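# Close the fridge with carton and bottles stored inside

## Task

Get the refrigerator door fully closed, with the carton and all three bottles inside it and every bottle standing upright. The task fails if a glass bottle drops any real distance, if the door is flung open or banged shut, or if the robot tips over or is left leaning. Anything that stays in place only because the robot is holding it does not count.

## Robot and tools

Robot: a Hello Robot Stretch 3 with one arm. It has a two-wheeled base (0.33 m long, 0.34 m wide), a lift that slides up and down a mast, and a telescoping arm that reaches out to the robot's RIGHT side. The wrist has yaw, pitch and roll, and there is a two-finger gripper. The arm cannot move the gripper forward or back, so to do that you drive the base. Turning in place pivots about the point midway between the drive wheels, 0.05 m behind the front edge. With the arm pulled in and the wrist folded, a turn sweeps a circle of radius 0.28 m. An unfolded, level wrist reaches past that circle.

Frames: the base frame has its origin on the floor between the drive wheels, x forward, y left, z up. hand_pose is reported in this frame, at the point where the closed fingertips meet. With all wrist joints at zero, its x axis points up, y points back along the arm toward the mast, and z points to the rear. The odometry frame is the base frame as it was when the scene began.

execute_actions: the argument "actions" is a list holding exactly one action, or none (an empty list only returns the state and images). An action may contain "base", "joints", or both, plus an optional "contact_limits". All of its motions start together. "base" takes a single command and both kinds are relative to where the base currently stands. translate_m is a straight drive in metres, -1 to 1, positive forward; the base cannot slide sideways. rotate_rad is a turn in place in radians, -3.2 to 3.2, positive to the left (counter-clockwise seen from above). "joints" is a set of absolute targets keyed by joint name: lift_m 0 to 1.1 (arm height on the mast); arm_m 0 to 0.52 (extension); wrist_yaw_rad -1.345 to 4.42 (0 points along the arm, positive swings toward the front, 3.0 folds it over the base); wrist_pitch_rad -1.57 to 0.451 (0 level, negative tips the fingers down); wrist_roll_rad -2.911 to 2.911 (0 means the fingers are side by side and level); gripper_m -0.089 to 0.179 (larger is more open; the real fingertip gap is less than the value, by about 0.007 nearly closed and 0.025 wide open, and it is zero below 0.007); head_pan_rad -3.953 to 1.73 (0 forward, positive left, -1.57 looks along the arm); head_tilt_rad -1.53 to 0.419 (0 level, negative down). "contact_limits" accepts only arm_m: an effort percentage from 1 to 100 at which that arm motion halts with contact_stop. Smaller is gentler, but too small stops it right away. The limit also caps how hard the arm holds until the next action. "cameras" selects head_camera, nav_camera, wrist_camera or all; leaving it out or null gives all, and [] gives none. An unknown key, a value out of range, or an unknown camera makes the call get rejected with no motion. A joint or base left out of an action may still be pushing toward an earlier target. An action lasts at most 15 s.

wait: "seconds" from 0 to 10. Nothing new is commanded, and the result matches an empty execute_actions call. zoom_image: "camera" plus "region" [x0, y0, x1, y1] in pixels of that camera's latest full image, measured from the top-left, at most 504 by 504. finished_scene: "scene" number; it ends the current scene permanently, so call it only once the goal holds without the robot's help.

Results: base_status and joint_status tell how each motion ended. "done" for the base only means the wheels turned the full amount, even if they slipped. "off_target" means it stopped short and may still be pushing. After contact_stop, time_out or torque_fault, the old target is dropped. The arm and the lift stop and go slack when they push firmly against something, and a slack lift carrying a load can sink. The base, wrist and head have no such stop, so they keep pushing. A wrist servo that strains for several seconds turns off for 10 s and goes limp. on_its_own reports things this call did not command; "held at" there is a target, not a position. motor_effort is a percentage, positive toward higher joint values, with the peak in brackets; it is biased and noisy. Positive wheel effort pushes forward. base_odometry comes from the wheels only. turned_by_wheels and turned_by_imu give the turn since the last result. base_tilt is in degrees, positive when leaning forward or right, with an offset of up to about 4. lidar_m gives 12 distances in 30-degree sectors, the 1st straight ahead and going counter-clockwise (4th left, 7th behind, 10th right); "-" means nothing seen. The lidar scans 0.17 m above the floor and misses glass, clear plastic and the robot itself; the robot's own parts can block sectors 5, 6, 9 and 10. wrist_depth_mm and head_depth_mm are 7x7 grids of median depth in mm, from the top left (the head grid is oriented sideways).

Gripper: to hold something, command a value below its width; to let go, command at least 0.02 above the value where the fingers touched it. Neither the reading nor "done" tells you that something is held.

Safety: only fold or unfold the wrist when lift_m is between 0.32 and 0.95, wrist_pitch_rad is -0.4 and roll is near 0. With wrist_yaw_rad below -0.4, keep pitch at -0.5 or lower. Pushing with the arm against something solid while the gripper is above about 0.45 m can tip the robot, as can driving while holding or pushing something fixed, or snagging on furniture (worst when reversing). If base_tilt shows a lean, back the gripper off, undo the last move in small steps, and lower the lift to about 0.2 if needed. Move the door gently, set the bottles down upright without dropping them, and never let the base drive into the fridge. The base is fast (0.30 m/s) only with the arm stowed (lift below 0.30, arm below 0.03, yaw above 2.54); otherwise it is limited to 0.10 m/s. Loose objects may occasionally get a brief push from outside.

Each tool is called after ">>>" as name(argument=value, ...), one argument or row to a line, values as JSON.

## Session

>>> execute_actions(
  actions=[],
)

Scene clock: 0.00 s.
base_odometry: x=+0.000 y=+0.000 heading=+0.000 (m, m, rad; odometry frame)
turned_by_wheels: +0.000 (rad since the last result)
turned_by_imu: +0.000 (rad since the last result)
base_tilt: forward=+1.7 right=-2.1 (deg)
lidar_m: 1.42 1.66 2.86 3.08 1.62 1.63 2.32 1.94 1.25 1.68 1.59 1.42
head_depth_mm: 1299 1290 1302 1301 1302 1303 1312 / 1329 1330 1329 1335 1332 1337 1343 / 1364 1358 1359 1364 1362 1365 1372 / 1417 1415 1419 1422 1421 1425 1431 / 1451 1449 1454 1457 1461 1462 1465 / 1484 1498 1498 1500 1497 1507 1504 / 1535 1540 1541 1544 1544 1547 1552
base_status: not commanded
joint_positions: lift_m=+0.311 arm_m=-0.002 wrist_yaw_rad=+2.862 wrist_pitch_rad=-0.485 wrist_roll_rad=+0.012 gripper_m=+0.037 head_pan_rad=+0.016 head_tilt_rad=-0.016
joint_status: not commanded
motor_effort: left_wheel=+0 right_wheel=+0 lift_m=+20 arm_m=+0 wrist_yaw_rad=-1 wrist_pitch_rad=+8 wrist_roll_rad=+0 gripper_m=+1 head_pan_rad=+0 head_tilt_rad=+1 (%)
hand_pose: x=+0.0382 y=+0.0641 z=+0.3094 quat_wxyz=(+0.264, +0.707, +0.071, +0.652) (m; base frame)
wrist_depth_mm: - - - - - - - / - - - - - - - / - 871 884 881 870 888 881 / 670 699 688 700 700 694 693 / 580 - 597 585 581 575 579 / 495 - - 498 500 492 495 / 452 - - 431 433 431 430
pictures: head_camera (sideways: a quarter turn clockwise sets it upright), nav_camera (sideways: a quarter turn counterclockwise sets it upright), wrist_camera
Images, in order (width x height): head_camera 896x504, nav_camera 672x504, wrist_camera 644x364.

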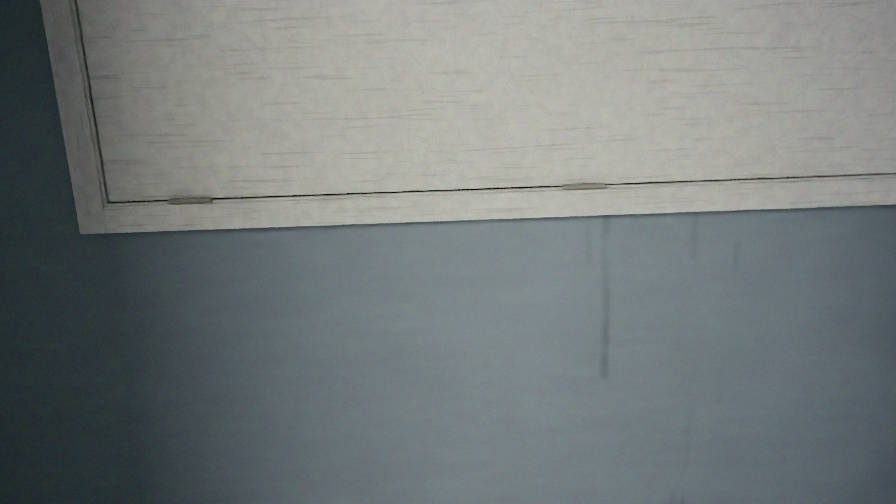

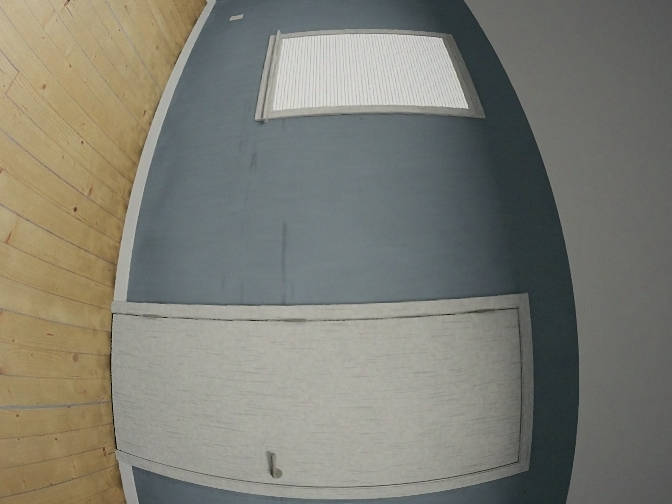

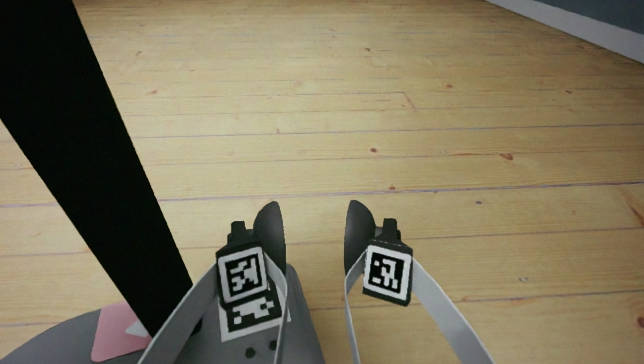

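>>> execute_actions(
  actions=[
    {"joints":{"lift_m":0.29,"head_pan_rad":-3.85,"head_tilt_rad":-0.4}},
  ],
  cameras=["head_camera","nav_camera"],
)

Scene clock: 4.40 s.
base_odometry: x=+0.000 y=+0.000 heading=+0.000 (m, m, rad; odometry frame)
turned_by_wheels: +0.000 (rad since the last result)
turned_by_imu: +0.000 (rad since the last result)
base_tilt: forward=+1.8 right=-2.0 (deg)
lidar_m: 1.42 1.66 2.87 3.07 1.62 1.63 2.33 1.94 1.25 1.67 1.59 1.41
head_depth_mm: - - - - - - - / 2500 2672 2896 - - - - / 2367 2536 2748 2925 2211 1752 1404 / 1382 1466 1576 1706 1853 1764 1402 / 1392 1499 1604 1727 1886 1763 1411 / 1409 1504 1623 1771 1956 1756 1415 / 1464 1739 2091 2297 2373 1772 1423
base_status: not commanded
joint_positions: lift_m=+0.291 arm_m=-0.002 wrist_yaw_rad=+2.862 wrist_pitch_rad=-0.485 wrist_roll_rad=+0.012 gripper_m=+0.037 head_pan_rad=-3.843 head_tilt_rad=-0.395
joint_status: all done
motor_effort: left_wheel=+0(0) right_wheel=+0(0) lift_m=+12(20) arm_m=+0(0) wrist_yaw_rad=+0(0) wrist_pitch_rad=+7(8) wrist_roll_rad=+0(0) gripper_m=+0(0) head_pan_rad=-3(32) head_tilt_rad=-2(19) (%)
hand_pose: x=+0.0382 y=+0.0641 z=+0.2885 quat_wxyz=(+0.265, +0.707, +0.071, +0.652) (m; base frame)
wrist_depth_mm: - - - - - - - / - - - - - - - / - 814 836 830 849 829 842 / 628 657 658 664 658 666 665 / 547 - 568 551 565 554 552 / 466 - - 467 471 470 471 / - - - 407 413 409 408
pictures: head_camera (sideways: a quarter turn clockwise sets it upright), nav_camera (sideways: a quarter turn counterclockwise sets it upright)
Images, in order (width x height): head_camera 896x504, nav_camera 672x504.

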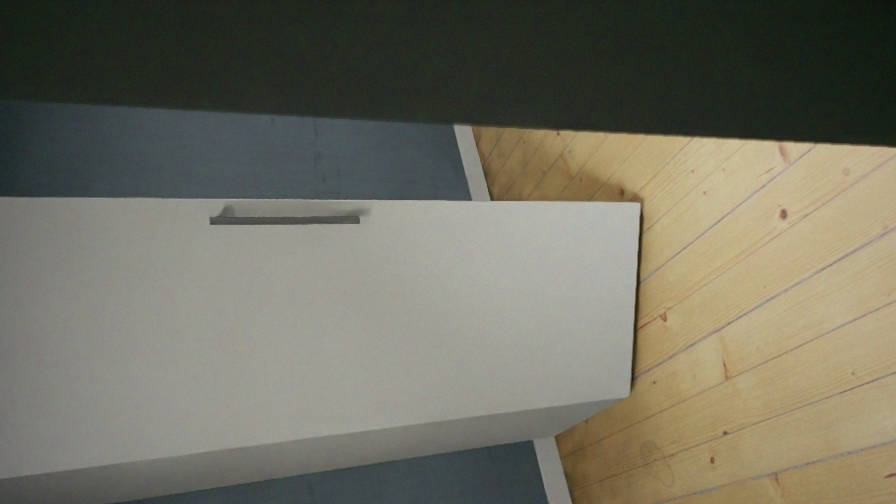

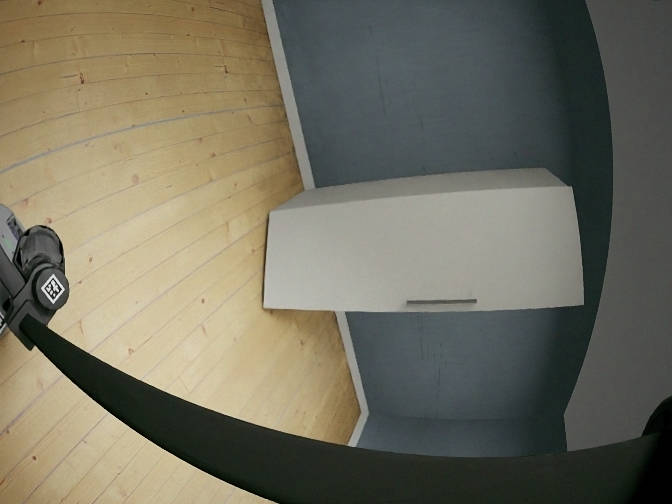

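>>> execute_actions(
  actions=[
    {"base":{"rotate_rad":-1.05},"joints":{"gripper_m":0,"head_pan_rad":-1.7,"head_tilt_rad":-0.7,"wrist_pitch_rad":-0.4}},
  ],
  cameras=[],
)

>>> execute_actions(
  actions=[
    {"base":{"translate_m":-1}},
  ],
  cameras=[],
)

>>> execute_actions(
  actions=[
    {"base":{"translate_m":-1}},
  ],
  cameras=[],
)

>>> execute_actions(
  actions=[
    {"base":{"rotate_rad":0.78},"joints":{"lift_m":0.35,"wrist_yaw_rad":0}},
  ],
)

Scene clock: 13.87 s.
base_odometry: x=+0.000 y=+0.000 heading=-1.050 (m, m, rad; odometry frame)
turned_by_wheels: -1.050 (rad since the last result)
turned_by_imu: -1.023 (rad since the last result)
base_tilt: forward=+1.7 right=-2.1 (deg)
lidar_m: 1.59 1.42 1.42 1.66 2.91 3.08 1.62 1.63 2.33 1.93 1.25 1.67
head_depth_mm: 1988 2198 2398 2039 1635 1369 1173 / 2113 2323 2514 2048 1632 1373 1176 / 2237 2476 2611 2052 1641 1369 1174 / 2350 2653 2736 2051 1653 1371 1179 / 2221 2432 2609 2064 1649 1368 1186 / 1986 2151 2354 2067 1649 1376 1184 / 1785 1903 2076 2054 1648 1377 1181
base_status: done
joint_positions: lift_m=+0.291 arm_m=-0.002 wrist_yaw_rad=+2.862 wrist_pitch_rad=-0.419 wrist_roll_rad=+0.012 gripper_m=+0.000 head_pan_rad=-1.707 head_tilt_rad=-0.692
joint_status: all done
motor_effort: left_wheel=+1(9) right_wheel=-1(4) lift_m=+12(12) arm_m=+0(0) wrist_yaw_rad=+0(0) wrist_pitch_rad=+10(10) wrist_roll_rad=+0(0) gripper_m=-2(83) head_pan_rad=+2(31) head_tilt_rad=-3(18) (%)
hand_pose: x=+0.0406 y=+0.0725 z=+0.3028 quat_wxyz=(+0.243, +0.709, +0.048, +0.660) (m; base frame)
wrist_depth_mm: - - - - - - - / - - - - - - - / - 928 958 954 979 958 942 / - 732 730 734 727 735 734 / 587 - 596 - 594 598 598 / 499 - 507 - 491 494 498 / 445 - - 445 428 429 431
pictures: none
No camera images: the call's "cameras" was empty. Leave "cameras" out to get every camera's image.

Scene clock: 18.87 s.
base_odometry: x=-0.498 y=+0.867 heading=-1.050 (m, m, rad; odometry frame)
turned_by_wheels: +0.000 (rad since the last result)
turned_by_imu: +0.002 (rad since the last result)
base_tilt: forward=+1.8 right=-2.0 (deg)
lidar_m: 2.44 2.14 2.14 2.49 2.38 2.38 1.87 0.68 0.78 1.88 2.38 2.00
head_depth_mm: 1369 953 991 1067 1159 1268 1172 / 1464 1616 1806 1950 1510 1368 1175 / 1556 1718 1942 2040 1634 1376 1176 / 1650 1858 2105 2041 1634 1374 1178 / 1770 2006 2295 2063 1640 1374 1174 / 1904 2161 2473 2059 1646 1377 1184 / 2061 2386 2611 2065 1647 1380 1183
base_status: done
joint_positions: lift_m=+0.290 arm_m=-0.002 wrist_yaw_rad=+2.862 wrist_pitch_rad=-0.418 wrist_roll_rad=+0.012 gripper_m=+0.000 head_pan_rad=-1.707 head_tilt_rad=-0.692
joint_status: not commanded
motor_effort: left_wheel=+1(6) right_wheel=-1(7) lift_m=+12(12) arm_m=+0(0) wrist_yaw_rad=+1(0) wrist_pitch_rad=+9(10) wrist_roll_rad=+0(0) gripper_m=-2(2) head_pan_rad=+2(2) head_tilt_rad=-3(3) (%)
hand_pose: x=+0.0407 y=+0.0727 z=+0.3031 quat_wxyz=(+0.242, +0.709, +0.048, +0.661) (m; base frame)
wrist_depth_mm: - - - - - - - / - - - - - - - / - 970 962 964 969 977 966 / - 729 739 735 728 737 734 / 604 - 602 - 602 596 599 / 495 - 518 - 498 498 494 / 440 - - 443 431 430 431
pictures: none
No camera images: the call's "cameras" was empty. Leave "cameras" out to get every camera's image.

Scene clock: 23.87 s.
base_odometry: x=-0.995 y=+1.735 heading=-1.050 (m, m, rad; odometry frame)
turned_by_wheels: +0.000 (rad since the last result)
turned_by_imu: +0.002 (rad since the last result)
base_tilt: forward=+1.7 right=-2.0 (deg)
lidar_m: 3.24 2.85 2.86 1.94 1.68 1.69 1.05 0.91 0.76 0.52 0.48 0.48
head_depth_mm: 769 843 935 1053 1207 1326 1171 / 769 872 994 1139 1318 1366 1177 / 641 730 851 1018 1265 1367 1177 / 550 614 696 804 950 1159 1180 / 481 529 589 664 765 916 1135 / 428 471 524 614 803 1161 1180 / 414 478 749 1160 1084 1283 1180
base_status: done
joint_positions: lift_m=+0.290 arm_m=-0.002 wrist_yaw_rad=+2.862 wrist_pitch_rad=-0.418 wrist_roll_rad=+0.012 gripper_m=+0.000 head_pan_rad=-1.707 head_tilt_rad=-0.692
joint_status: not commanded
motor_effort: left_wheel=+1(7) right_wheel=+0(7) lift_m=+12(12) arm_m=+0(0) wrist_yaw_rad=+0(0) wrist_pitch_rad=+9(9) wrist_roll_rad=+0(0) gripper_m=-3(1) head_pan_rad=+2(3) head_tilt_rad=-3(4) (%)
hand_pose: x=+0.0407 y=+0.0727 z=+0.3032 quat_wxyz=(+0.242, +0.709, +0.048, +0.661) (m; base frame)
wrist_depth_mm: - - - - - - - / - - - - - - - / - 967 962 955 963 977 962 / - 734 742 720 735 737 739 / 589 - 592 - 602 594 592 / 498 - 511 - 494 504 504 / 443 - - 445 432 433 432
pictures: none
No camera images: the call's "cameras" was empty. Leave "cameras" out to get every camera's image.

Scene clock: 26.30 s.
base_odometry: x=-0.995 y=+1.735 heading=-0.270 (m, m, rad; odometry frame)
turned_by_wheels: +0.780 (rad since the last result)
turned_by_imu: +0.763 (rad since the last result)
base_tilt: forward=+1.8 right=-2.0 (deg)
lidar_m: 2.85 2.39 1.75 1.69 1.29 0.94 0.91 0.54 0.52 0.48 2.90 2.96
head_depth_mm: 814 919 848 1183 962 824 1015 / 812 905 1019 1135 1136 1204 1126 / 709 820 966 1151 1370 1368 1178 / 556 620 700 808 955 1164 1176 / 457 498 549 614 706 852 1114 / 387 427 481 562 1521 1341 1184 / 380 442 581 1996 1654 1382 1180
base_status: done
joint_positions: lift_m=+0.349 arm_m=-0.002 wrist_yaw_rad=+0.004 wrist_pitch_rad=-0.418 wrist_roll_rad=+0.012 gripper_m=+0.000 head_pan_rad=-1.707 head_tilt_rad=-0.692
joint_status: all done
motor_effort: left_wheel=-1(8) right_wheel=+1(5) lift_m=+28(30) arm_m=+0(0) wrist_yaw_rad=-3(3) wrist_pitch_rad=+9(9) wrist_roll_rad=+0(0) gripper_m=-3(3) head_pan_rad=+2(2) head_tilt_rad=-3(3) (%)
hand_pose: x=-0.0207 y=-0.3674 z=+0.3622 quat_wxyz=(+0.688, +0.147, -0.695, -0.147) (m; base frame)
wrist_depth_mm: - - 220 257 428 617 487 / - - 245 281 498 657 414 / - - 276 309 604 544 418 / 834 843 325 345 742 578 415 / 674 678 653 - 670 546 444 / 573 569 569 469 573 545 406 / 492 488 478 479 492 497 368
pictures: head_camera (sideways: a quarter turn clockwise sets it upright), nav_camera (sideways: a quarter turn counterclockwise sets it upright), wrist_camera
Images, in order (width x height): head_camera 896x504, nav_camera 672x504, wrist_camera 644x364.

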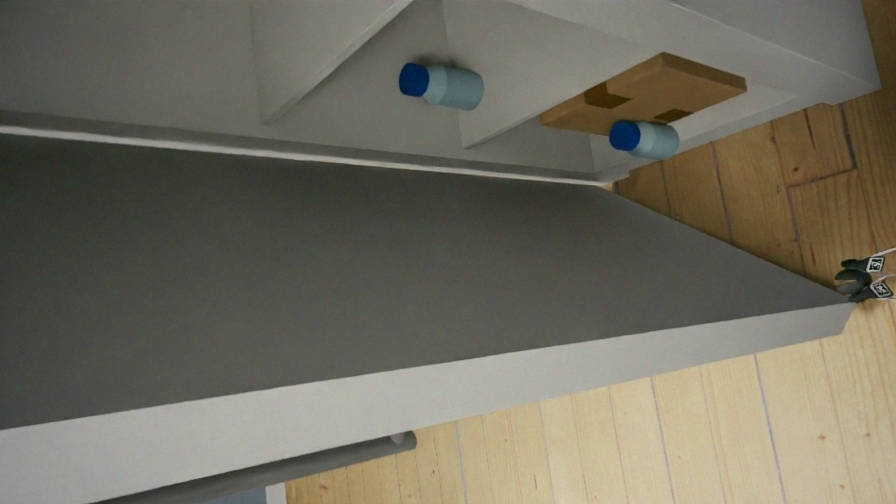

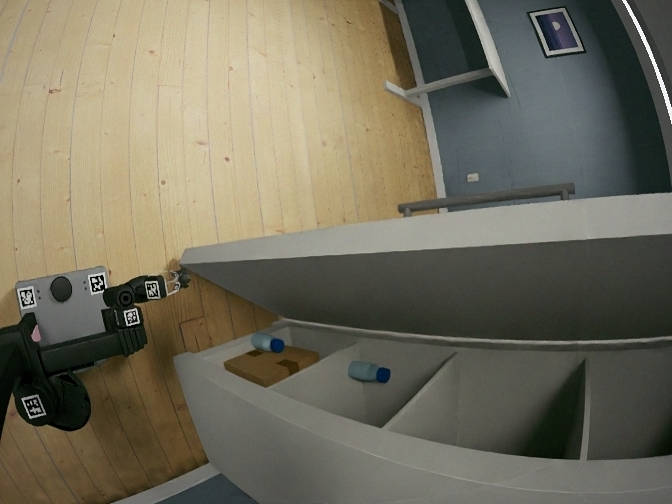

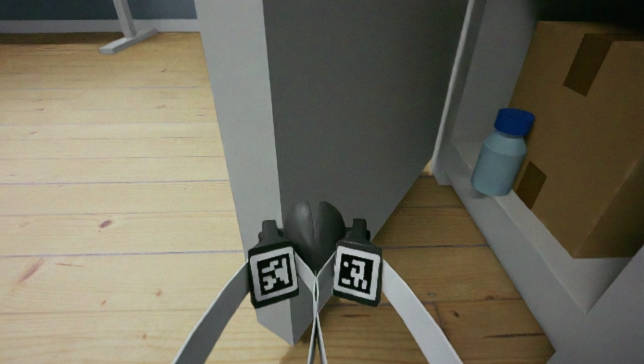

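>>> execute_actions(
  actions=[
    {"joints":{"arm_m":0.2}},
  ],
  cameras=[],
)

>>> execute_actions(
  actions=[
    {"base":{"translate_m":0.15},"joints":{"arm_m":0.24}},
  ],
  cameras=["nav_camera"],
)

>>> execute_actions(
  actions=[
    {"base":{"rotate_rad":-1.61},"joints":{"arm_m":0,"head_pan_rad":-1.57,"lift_m":0.2,"wrist_pitch_rad":-0.3,"gripper_m":0.15}},
  ],
  cameras=[],
)

>>> execute_actions(
  actions=[
    {"base":{"translate_m":0.79}},
  ],
)

Scene clock: 34.00 s.
base_odometry: x=-0.995 y=+1.735 heading=-0.270 (m, m, rad; odometry frame)
turned_by_wheels: +0.000 (rad since the last result)
turned_by_imu: +0.000 (rad since the last result)
base_tilt: forward=+1.7 right=-2.0 (deg)
lidar_m: 2.85 2.39 1.75 1.68 1.30 0.94 0.91 0.54 0.52 0.57 2.89 2.96
head_depth_mm: 816 919 849 1175 963 824 1014 / 812 905 1019 1138 1141 1206 1132 / 769 876 1012 1186 1400 1372 1201 / 668 747 847 976 1153 1323 - / 591 649 724 819 939 1078 1158 / 529 575 633 705 796 953 1158 / 478 517 564 639 1523 1376 1185
base_status: not commanded
joint_positions: lift_m=+0.350 arm_m=+0.200 wrist_yaw_rad=-0.003 wrist_pitch_rad=-0.419 wrist_roll_rad=+0.012 gripper_m=+0.000 head_pan_rad=-1.707 head_tilt_rad=-0.692
joint_status: all done
motor_effort: left_wheel=-2(2) right_wheel=+2(5) lift_m=+27(27) arm_m=+3(7) wrist_yaw_rad=+1(6) wrist_pitch_rad=+10(19) wrist_roll_rad=+0(0) gripper_m=-2(3) head_pan_rad=+2(3) head_tilt_rad=-3(3) (%)
hand_pose: x=-0.0222 y=-0.5689 z=+0.3619 quat_wxyz=(+0.688, +0.145, -0.696, -0.149) (m; base frame)
wrist_depth_mm: 124 139 168 213 290 435 430 / 130 148 180 232 324 477 465 / 137 157 195 256 375 534 411 / 144 168 212 286 444 594 378 / 153 180 226 - 546 542 372 / 173 194 235 391 568 543 397 / 481 211 302 423 485 491 380
pictures: none
No camera images: the call's "cameras" was empty. Leave "cameras" out to get every camera's image.

Scene clock: 36.73 s.
base_odometry: x=-0.851 y=+1.695 heading=-0.270 (m, m, rad; odometry frame)
turned_by_wheels: +0.000 (rad since the last result)
turned_by_imu: -0.001 (rad since the last result)
base_tilt: forward=+1.8 right=-1.9 (deg)
lidar_m: 2.70 2.39 1.75 1.68 1.50 1.10 1.06 0.63 0.77 0.67 2.84 2.81
head_depth_mm: 847 946 1060 1164 1200 1229 1154 / 779 894 1041 1244 1424 1370 1177 / 710 804 924 1089 1321 1371 1196 / 653 730 826 958 1138 1340 1134 / 604 670 751 855 993 1164 1166 / 561 618 688 808 1557 1375 1186 / 539 638 2607 2049 1651 1371 1183
base_status: done
joint_positions: lift_m=+0.350 arm_m=+0.240 wrist_yaw_rad=-0.003 wrist_pitch_rad=-0.420 wrist_roll_rad=+0.012 gripper_m=+0.000 head_pan_rad=-1.707 head_tilt_rad=-0.692
joint_status: all done
motor_effort: left_wheel=-1(6) right_wheel=+1(11) lift_m=+27(27) arm_m=+3(1) wrist_yaw_rad=+3(15) wrist_pitch_rad=+10(11) wrist_roll_rad=+0(0) gripper_m=-3(2) head_pan_rad=+2(2) head_tilt_rad=-3(3) (%)
hand_pose: x=-0.0223 y=-0.6088 z=+0.3618 quat_wxyz=(+0.688, +0.146, -0.696, -0.150) (m; base frame)
wrist_depth_mm: - - 175 203 243 298 390 / - - 190 223 271 339 461 / - - 208 247 302 397 510 / 828 845 234 271 349 481 554 / 662 660 261 - 414 624 543 / 563 572 548 372 538 571 537 / 483 489 364 413 493 493 496
pictures: nav_camera (sideways: a quarter turn counterclockwise sets it upright)
Images, in order (width x height): nav_camera 672x504.

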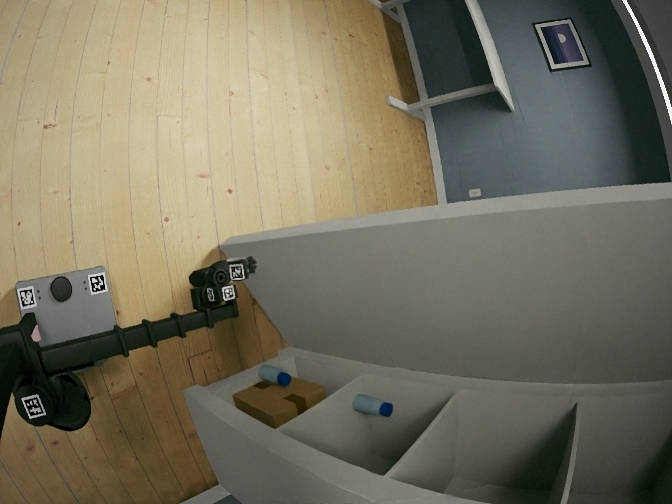

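Scene clock: 40.23 s.
base_odometry: x=-0.851 y=+1.695 heading=-1.880 (m, m, rad; odometry frame)
turned_by_wheels: -1.610 (rad since the last result)
turned_by_imu: -1.577 (rad since the last result)
base_tilt: forward=+1.7 right=-2.0 (deg)
lidar_m: 0.69 2.83 2.83 2.70 2.47 1.76 1.68 1.55 1.11 1.06 0.63 0.77
head_depth_mm: 911 1025 1171 1370 1542 1367 1175 / 904 1014 1157 1337 1557 1372 1177 / 891 1001 1138 1328 1530 1367 1176 / 884 989 1127 1305 1512 1372 1184 / 874 977 1110 1283 1515 1374 1178 / 867 964 1100 1264 1500 1376 1185 / 857 959 1082 1242 1367 1305 1158
base_status: done
joint_positions: lift_m=+0.201 arm_m=+0.000 wrist_yaw_rad=-0.002 wrist_pitch_rad=-0.319 wrist_roll_rad=+0.012 gripper_m=+0.150 head_pan_rad=-1.577 head_tilt_rad=-0.692
joint_status: all done
motor_effort: left_wheel=+1(6) right_wheel=-2(2) lift_m=+12(24) arm_m=-3(3) wrist_yaw_rad=+1(2) wrist_pitch_rad=+10(11) wrist_roll_rad=+0(0) gripper_m=+1(87) head_pan_rad=+2(13) head_tilt_rad=-3(4) (%)
hand_pose: x=-0.0221 y=-0.3810 z=+0.2359 quat_wxyz=(+0.694, +0.111, -0.702, -0.114) (m; base frame)
wrist_depth_mm: 552 713 720 738 752 764 776 / 537 755 773 816 804 820 851 / 539 797 824 846 854 863 884 / 537 709 698 702 714 693 699 / 511 566 546 540 548 566 530 / 439 - 442 440 442 - 437 / 369 369 370 371 366 370 370
pictures: none
No camera images: the call's "cameras" was empty. Leave "cameras" out to get every camera's image.

Scene clock: 49.50 s.
base_odometry: x=-1.091 y=+0.942 heading=-1.880 (m, m, rad; odometry frame)
turned_by_wheels: +0.000 (rad since the last result)
turned_by_imu: +0.000 (rad since the last result)
base_tilt: forward=+1.8 right=-2.0 (deg)
lidar_m: - 0.15 0.16 2.73 2.80 2.59 2.47 1.52 0.54 0.45 0.21 0.15
head_depth_mm: 724 746 739 681 825 900 1133 / 767 860 810 656 989 960 1108 / 759 849 811 658 991 943 1094 / 751 838 814 658 994 928 1063 / 744 832 815 660 994 875 1086 / 736 809 778 638 751 802 863 / 567 532 499 537 592 552 500
base_status: done
joint_positions: lift_m=+0.200 arm_m=+0.000 wrist_yaw_rad=-0.002 wrist_pitch_rad=-0.319 wrist_roll_rad=+0.012 gripper_m=+0.150 head_pan_rad=-1.577 head_tilt_rad=-0.693
joint_status: not commanded
motor_effort: left_wheel=+0(21) right_wheel=+1(9) lift_m=+12(12) arm_m=-3(3) wrist_yaw_rad=+1(2) wrist_pitch_rad=+10(10) wrist_roll_rad=+0(1) gripper_m=-1(0) head_pan_rad=+2(2) head_tilt_rad=-3(3) (%)
hand_pose: x=-0.0219 y=-0.3810 z=+0.2360 quat_wxyz=(+0.694, +0.111, -0.702, -0.114) (m; base frame)
wrist_depth_mm: 214 312 240 236 241 247 299 / 206 309 259 258 260 269 315 / 219 305 458 225 284 295 316 / 237 302 390 237 308 329 316 / 258 290 322 255 330 351 320 / 271 - 297 305 318 - 339 / 271 329 360 361 371 370 369
pictures: head_camera (sideways: a quarter turn clockwise sets it upright), nav_camera (sideways: a quarter turn counterclockwise sets it upright), wrist_camera
Images, in order (width x height): head_camera 896x504, nav_camera 672x504, wrist_camera 644x364.

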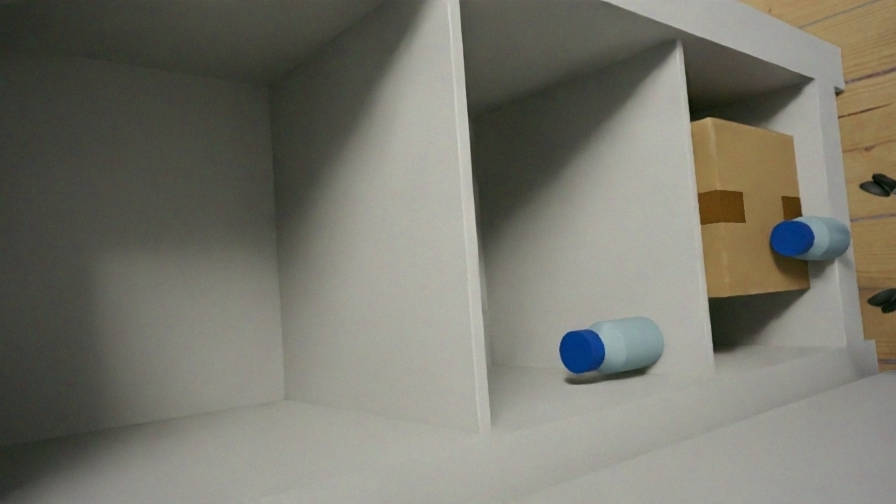

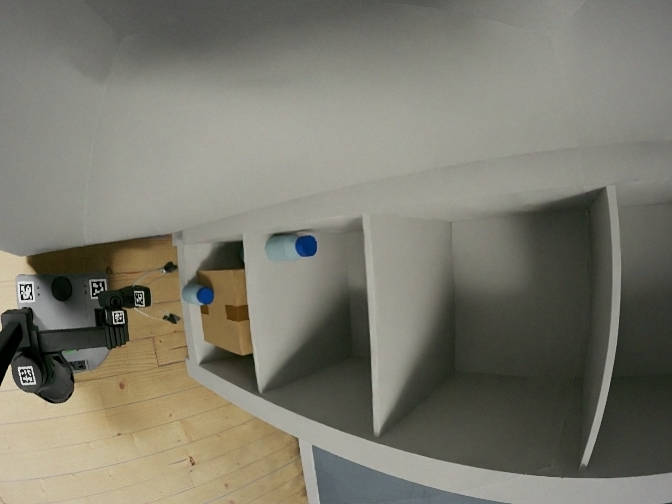

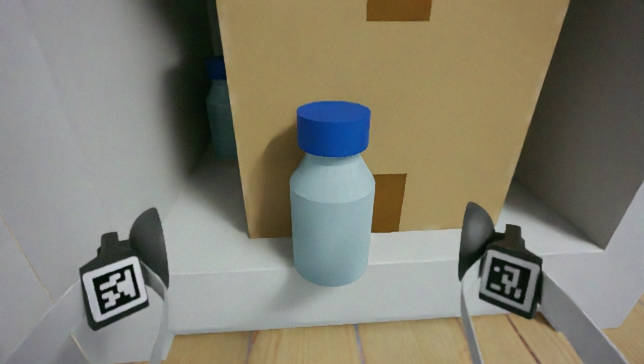

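>>> execute_actions(
  actions=[
    {"base":{"translate_m":-0.012},"joints":{"arm_m":0.1,"lift_m":0.15}},
  ],
  cameras=[],
)

>>> execute_actions(
  actions=[
    {"joints":{"gripper_m":0.02}},
  ],
  cameras=["wrist_camera"],
)

>>> execute_actions(
  actions=[
    {"base":{"translate_m":-0.07},"joints":{"lift_m":0.58,"arm_m":0.03}},
  ],
  cameras=["wrist_camera"],
)

>>> execute_actions(
  actions=[
    {"joints":{"arm_m":0.2},"contact_limits":{"arm_m":12}},
  ],
  cameras=[],
)

>>> execute_actions(
  actions=[
    {"joints":{"lift_m":0.535}},
  ],
  cameras=["wrist_camera"],
)

Scene clock: 58.00 s.
base_odometry: x=-1.087 y=+0.954 heading=-1.880 (m, m, rad; odometry frame)
turned_by_wheels: +0.000 (rad since the last result)
turned_by_imu: +0.000 (rad since the last result)
base_tilt: forward=+1.8 right=-2.1 (deg)
lidar_m: 0.15 0.15 0.18 2.73 2.81 2.57 2.46 1.51 0.54 0.45 0.23 0.16
head_depth_mm: 697 719 731 680 794 888 1131 / 766 856 811 656 962 997 1107 / 759 849 813 656 992 945 1101 / 752 841 814 658 994 930 1064 / 744 833 816 660 995 894 1110 / 737 811 781 637 812 829 920 / 621 582 548 552 605 607 556
base_status: done
joint_positions: lift_m=+0.151 arm_m=+0.100 wrist_yaw_rad=-0.002 wrist_pitch_rad=-0.319 wrist_roll_rad=+0.012 gripper_m=+0.150 head_pan_rad=-1.577 head_tilt_rad=-0.693
joint_status: all done
motor_effort: left_wheel=+0(5) right_wheel=+0(3) lift_m=+12(13) arm_m=+3(7) wrist_yaw_rad=+1(1) wrist_pitch_rad=+9(10) wrist_roll_rad=+0(0) gripper_m=+0(0) head_pan_rad=+2(2) head_tilt_rad=-2(3) (%)
hand_pose: x=-0.0219 y=-0.4804 z=+0.1860 quat_wxyz=(+0.694, +0.111, -0.702, -0.114) (m; base frame)
wrist_depth_mm: 229 147 145 148 151 154 157 / 226 271 153 103 160 166 170 / 224 291 168 109 176 180 185 / 224 296 180 122 191 199 210 / 222 267 197 122 209 217 246 / 205 - 202 135 201 - 209 / 179 181 187 152 197 205 213
pictures: none
No camera images: the call's "cameras" was empty. Leave "cameras" out to get every camera's image.

Scene clock: 59.80 s.
base_odometry: x=-1.087 y=+0.954 heading=-1.880 (m, m, rad; odometry frame)
turned_by_wheels: +0.000 (rad since the last result)
turned_by_imu: +0.000 (rad since the last result)
base_tilt: forward=+1.9 right=-1.9 (deg)
lidar_m: 0.15 0.15 0.19 2.73 2.81 2.58 2.45 1.52 0.54 0.45 0.23 0.16
head_depth_mm: 697 718 730 679 795 888 1132 / 767 854 812 657 962 993 1108 / 758 851 814 657 991 944 1100 / 750 842 814 660 993 930 1039 / 745 832 817 659 997 893 1103 / 736 814 779 635 813 829 917 / 622 582 547 552 606 607 556
base_status: not commanded
joint_positions: lift_m=+0.150 arm_m=+0.100 wrist_yaw_rad=-0.004 wrist_pitch_rad=-0.326 wrist_roll_rad=+0.012 gripper_m=+0.021 head_pan_rad=-1.577 head_tilt_rad=-0.693
joint_status: all done
motor_effort: left_wheel=+0(0) right_wheel=+1(1) lift_m=+12(12) arm_m=+3(3) wrist_yaw_rad=+4(4) wrist_pitch_rad=+14(14) wrist_roll_rad=+0(0) gripper_m=-20(99) head_pan_rad=+2(2) head_tilt_rad=-3(2) (%)
hand_pose: x=-0.0226 y=-0.4797 z=+0.1843 quat_wxyz=(+0.694, +0.113, -0.702, -0.117) (m; base frame)
wrist_depth_mm: 230 147 144 146 151 154 158 / 228 275 151 100 162 167 170 / 227 291 167 107 177 181 187 / 225 290 178 118 192 199 214 / 223 252 130 119 208 221 241 / 203 205 147 133 192 206 205 / 179 184 186 151 201 204 216
pictures: wrist_camera
Images, in order (width x height): wrist_camera 644x364.

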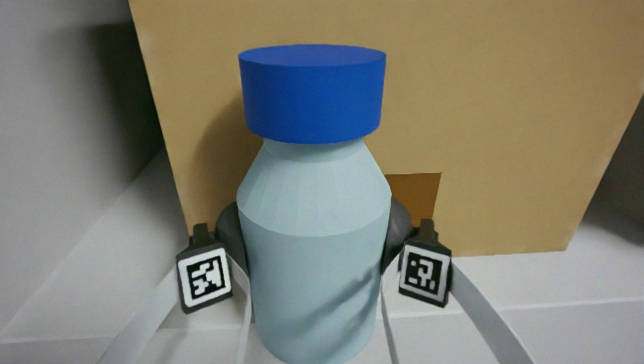

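Scene clock: 64.53 s.
base_odometry: x=-1.066 y=+1.020 heading=-1.880 (m, m, rad; odometry frame)
turned_by_wheels: +0.000 (rad since the last result)
turned_by_imu: +0.000 (rad since the last result)
base_tilt: forward=+1.7 right=-2.1 (deg)
lidar_m: 0.21 0.22 2.84 2.73 2.81 2.50 2.39 1.51 0.53 0.52 0.34 0.23
head_depth_mm: 542 559 576 609 696 1277 1176 / 721 750 742 683 862 890 1105 / 761 852 812 656 990 920 1101 / 753 843 815 658 991 676 - / 747 833 815 660 995 892 1087 / 738 823 817 637 966 874 1080 / 732 797 765 638 743 781 814
base_status: done
joint_positions: lift_m=+0.579 arm_m=+0.030 wrist_yaw_rad=-0.002 wrist_pitch_rad=-0.352 wrist_roll_rad=+0.012 gripper_m=+0.021 head_pan_rad=-1.577 head_tilt_rad=-0.693
joint_status: all done
motor_effort: left_wheel=+0(4) right_wheel=+0(3) lift_m=+29(30) arm_m=-3(2) wrist_yaw_rad=+1(3) wrist_pitch_rad=+27(29) wrist_roll_rad=+0(0) gripper_m=-20(20) head_pan_rad=+2(2) head_tilt_rad=-3(2) (%)
hand_pose: x=-0.0219 y=-0.4075 z=+0.6072 quat_wxyz=(+0.692, +0.123, -0.700, -0.125) (m; base frame)
wrist_depth_mm: 322 486 564 572 564 322 224 / 271 475 597 103 532 328 225 / 284 315 493 111 496 330 228 / 299 321 367 120 392 332 248 / 294 308 131 120 305 307 272 / 290 392 144 132 375 324 326 / 305 488 376 147 468 360 750
pictures: wrist_camera
Images, in order (width x height): wrist_camera 644x364.

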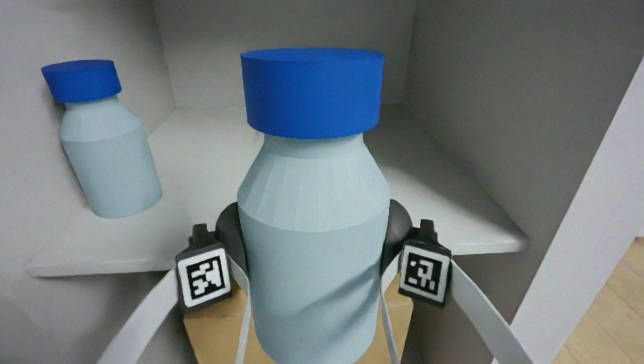

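Scene clock: 67.03 s.
base_odometry: x=-1.066 y=+1.020 heading=-1.880 (m, m, rad; odometry frame)
turned_by_wheels: +0.000 (rad since the last result)
turned_by_imu: +0.000 (rad since the last result)
base_tilt: forward=+1.7 right=-2.0 (deg)
lidar_m: 0.21 0.22 2.84 2.73 2.80 2.50 2.39 1.52 0.53 0.52 0.34 0.23
head_depth_mm: 543 558 576 610 697 1278 1175 / 721 751 742 680 860 869 - / 761 854 811 658 991 - 1109 / 753 841 812 658 917 - 1087 / 746 833 814 658 991 891 1085 / 740 825 818 636 967 871 1076 / 733 796 767 637 743 783 814
base_status: not commanded
joint_positions: lift_m=+0.579 arm_m=+0.200 wrist_yaw_rad=-0.002 wrist_pitch_rad=-0.352 wrist_roll_rad=+0.012 gripper_m=+0.021 head_pan_rad=-1.577 head_tilt_rad=-0.693
joint_status: all done
motor_effort: left_wheel=+0(0) right_wheel=+0(0) lift_m=+29(29) arm_m=+3(2) wrist_yaw_rad=+1(2) wrist_pitch_rad=+27(28) wrist_roll_rad=+0(0) gripper_m=-21(19) head_pan_rad=+2(2) head_tilt_rad=-3(3) (%)
contact_limits: arm_m 12 (drawing in: default 20, maximum 33; extending or still: default 28, maximum 45)
hand_pose: x=-0.0219 y=-0.5769 z=+0.6071 quat_wxyz=(+0.692, +0.123, -0.700, -0.125) (m; base frame)
wrist_depth_mm: 327 396 409 417 423 316 218 / 328 421 431 103 453 317 219 / 321 459 463 111 482 320 220 / 322 386 365 120 385 325 223 / 291 304 131 120 305 291 225 / 242 250 145 132 234 249 225 / 207 212 207 147 211 214 207
pictures: none
No camera images: the call's "cameras" was empty. Leave "cameras" out to get every camera's image.

Scene clock: 68.27 s.
base_odometry: x=-1.066 y=+1.020 heading=-1.880 (m, m, rad; odometry frame)
turned_by_wheels: +0.000 (rad since the last result)
turned_by_imu: +0.000 (rad since the last result)
base_tilt: forward=+1.8 right=-2.0 (deg)
lidar_m: 0.21 0.22 2.84 2.73 2.80 2.49 2.39 1.52 0.53 0.52 0.34 0.23
head_depth_mm: 543 559 576 608 696 1278 1175 / 719 750 740 683 860 890 1077 / 761 854 814 658 991 880 1110 / 753 844 815 659 982 - 1092 / 745 833 817 658 995 892 1085 / 740 825 816 636 966 871 1078 / 731 798 766 637 742 782 815
base_status: not commanded
joint_positions: lift_m=+0.536 arm_m=+0.200 wrist_yaw_rad=-0.002 wrist_pitch_rad=-0.320 wrist_roll_rad=+0.012 gripper_m=+0.021 head_pan_rad=-1.577 head_tilt_rad=-0.693
joint_status: all done
motor_effort: left_wheel=+0(0) right_wheel=+1(0) lift_m=+12(25) arm_m=+3(3) wrist_yaw_rad=+1(1) wrist_pitch_rad=+11(28) wrist_roll_rad=+0(0) gripper_m=-20(20) head_pan_rad=+2(2) head_tilt_rad=-4(2) (%)
hand_pose: x=-0.0220 y=-0.5803 z=+0.5707 quat_wxyz=(+0.694, +0.112, -0.702, -0.114) (m; base frame)
wrist_depth_mm: 328 396 405 407 423 314 218 / 325 426 428 101 455 319 220 / 324 430 427 107 431 323 221 / 305 328 314 119 327 307 223 / 253 253 129 119 248 254 223 / 206 207 145 132 192 206 207 / 174 175 170 149 175 174 175
pictures: wrist_camera
Images, in order (width x height): wrist_camera 644x364.

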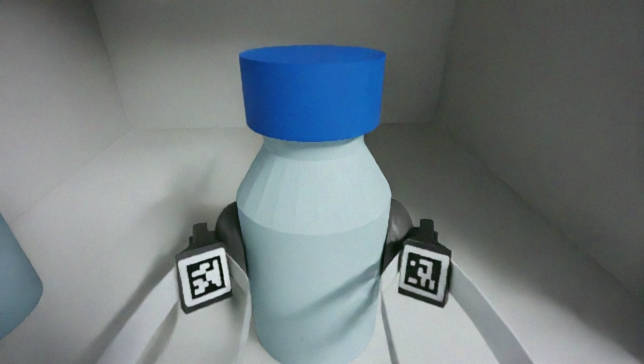

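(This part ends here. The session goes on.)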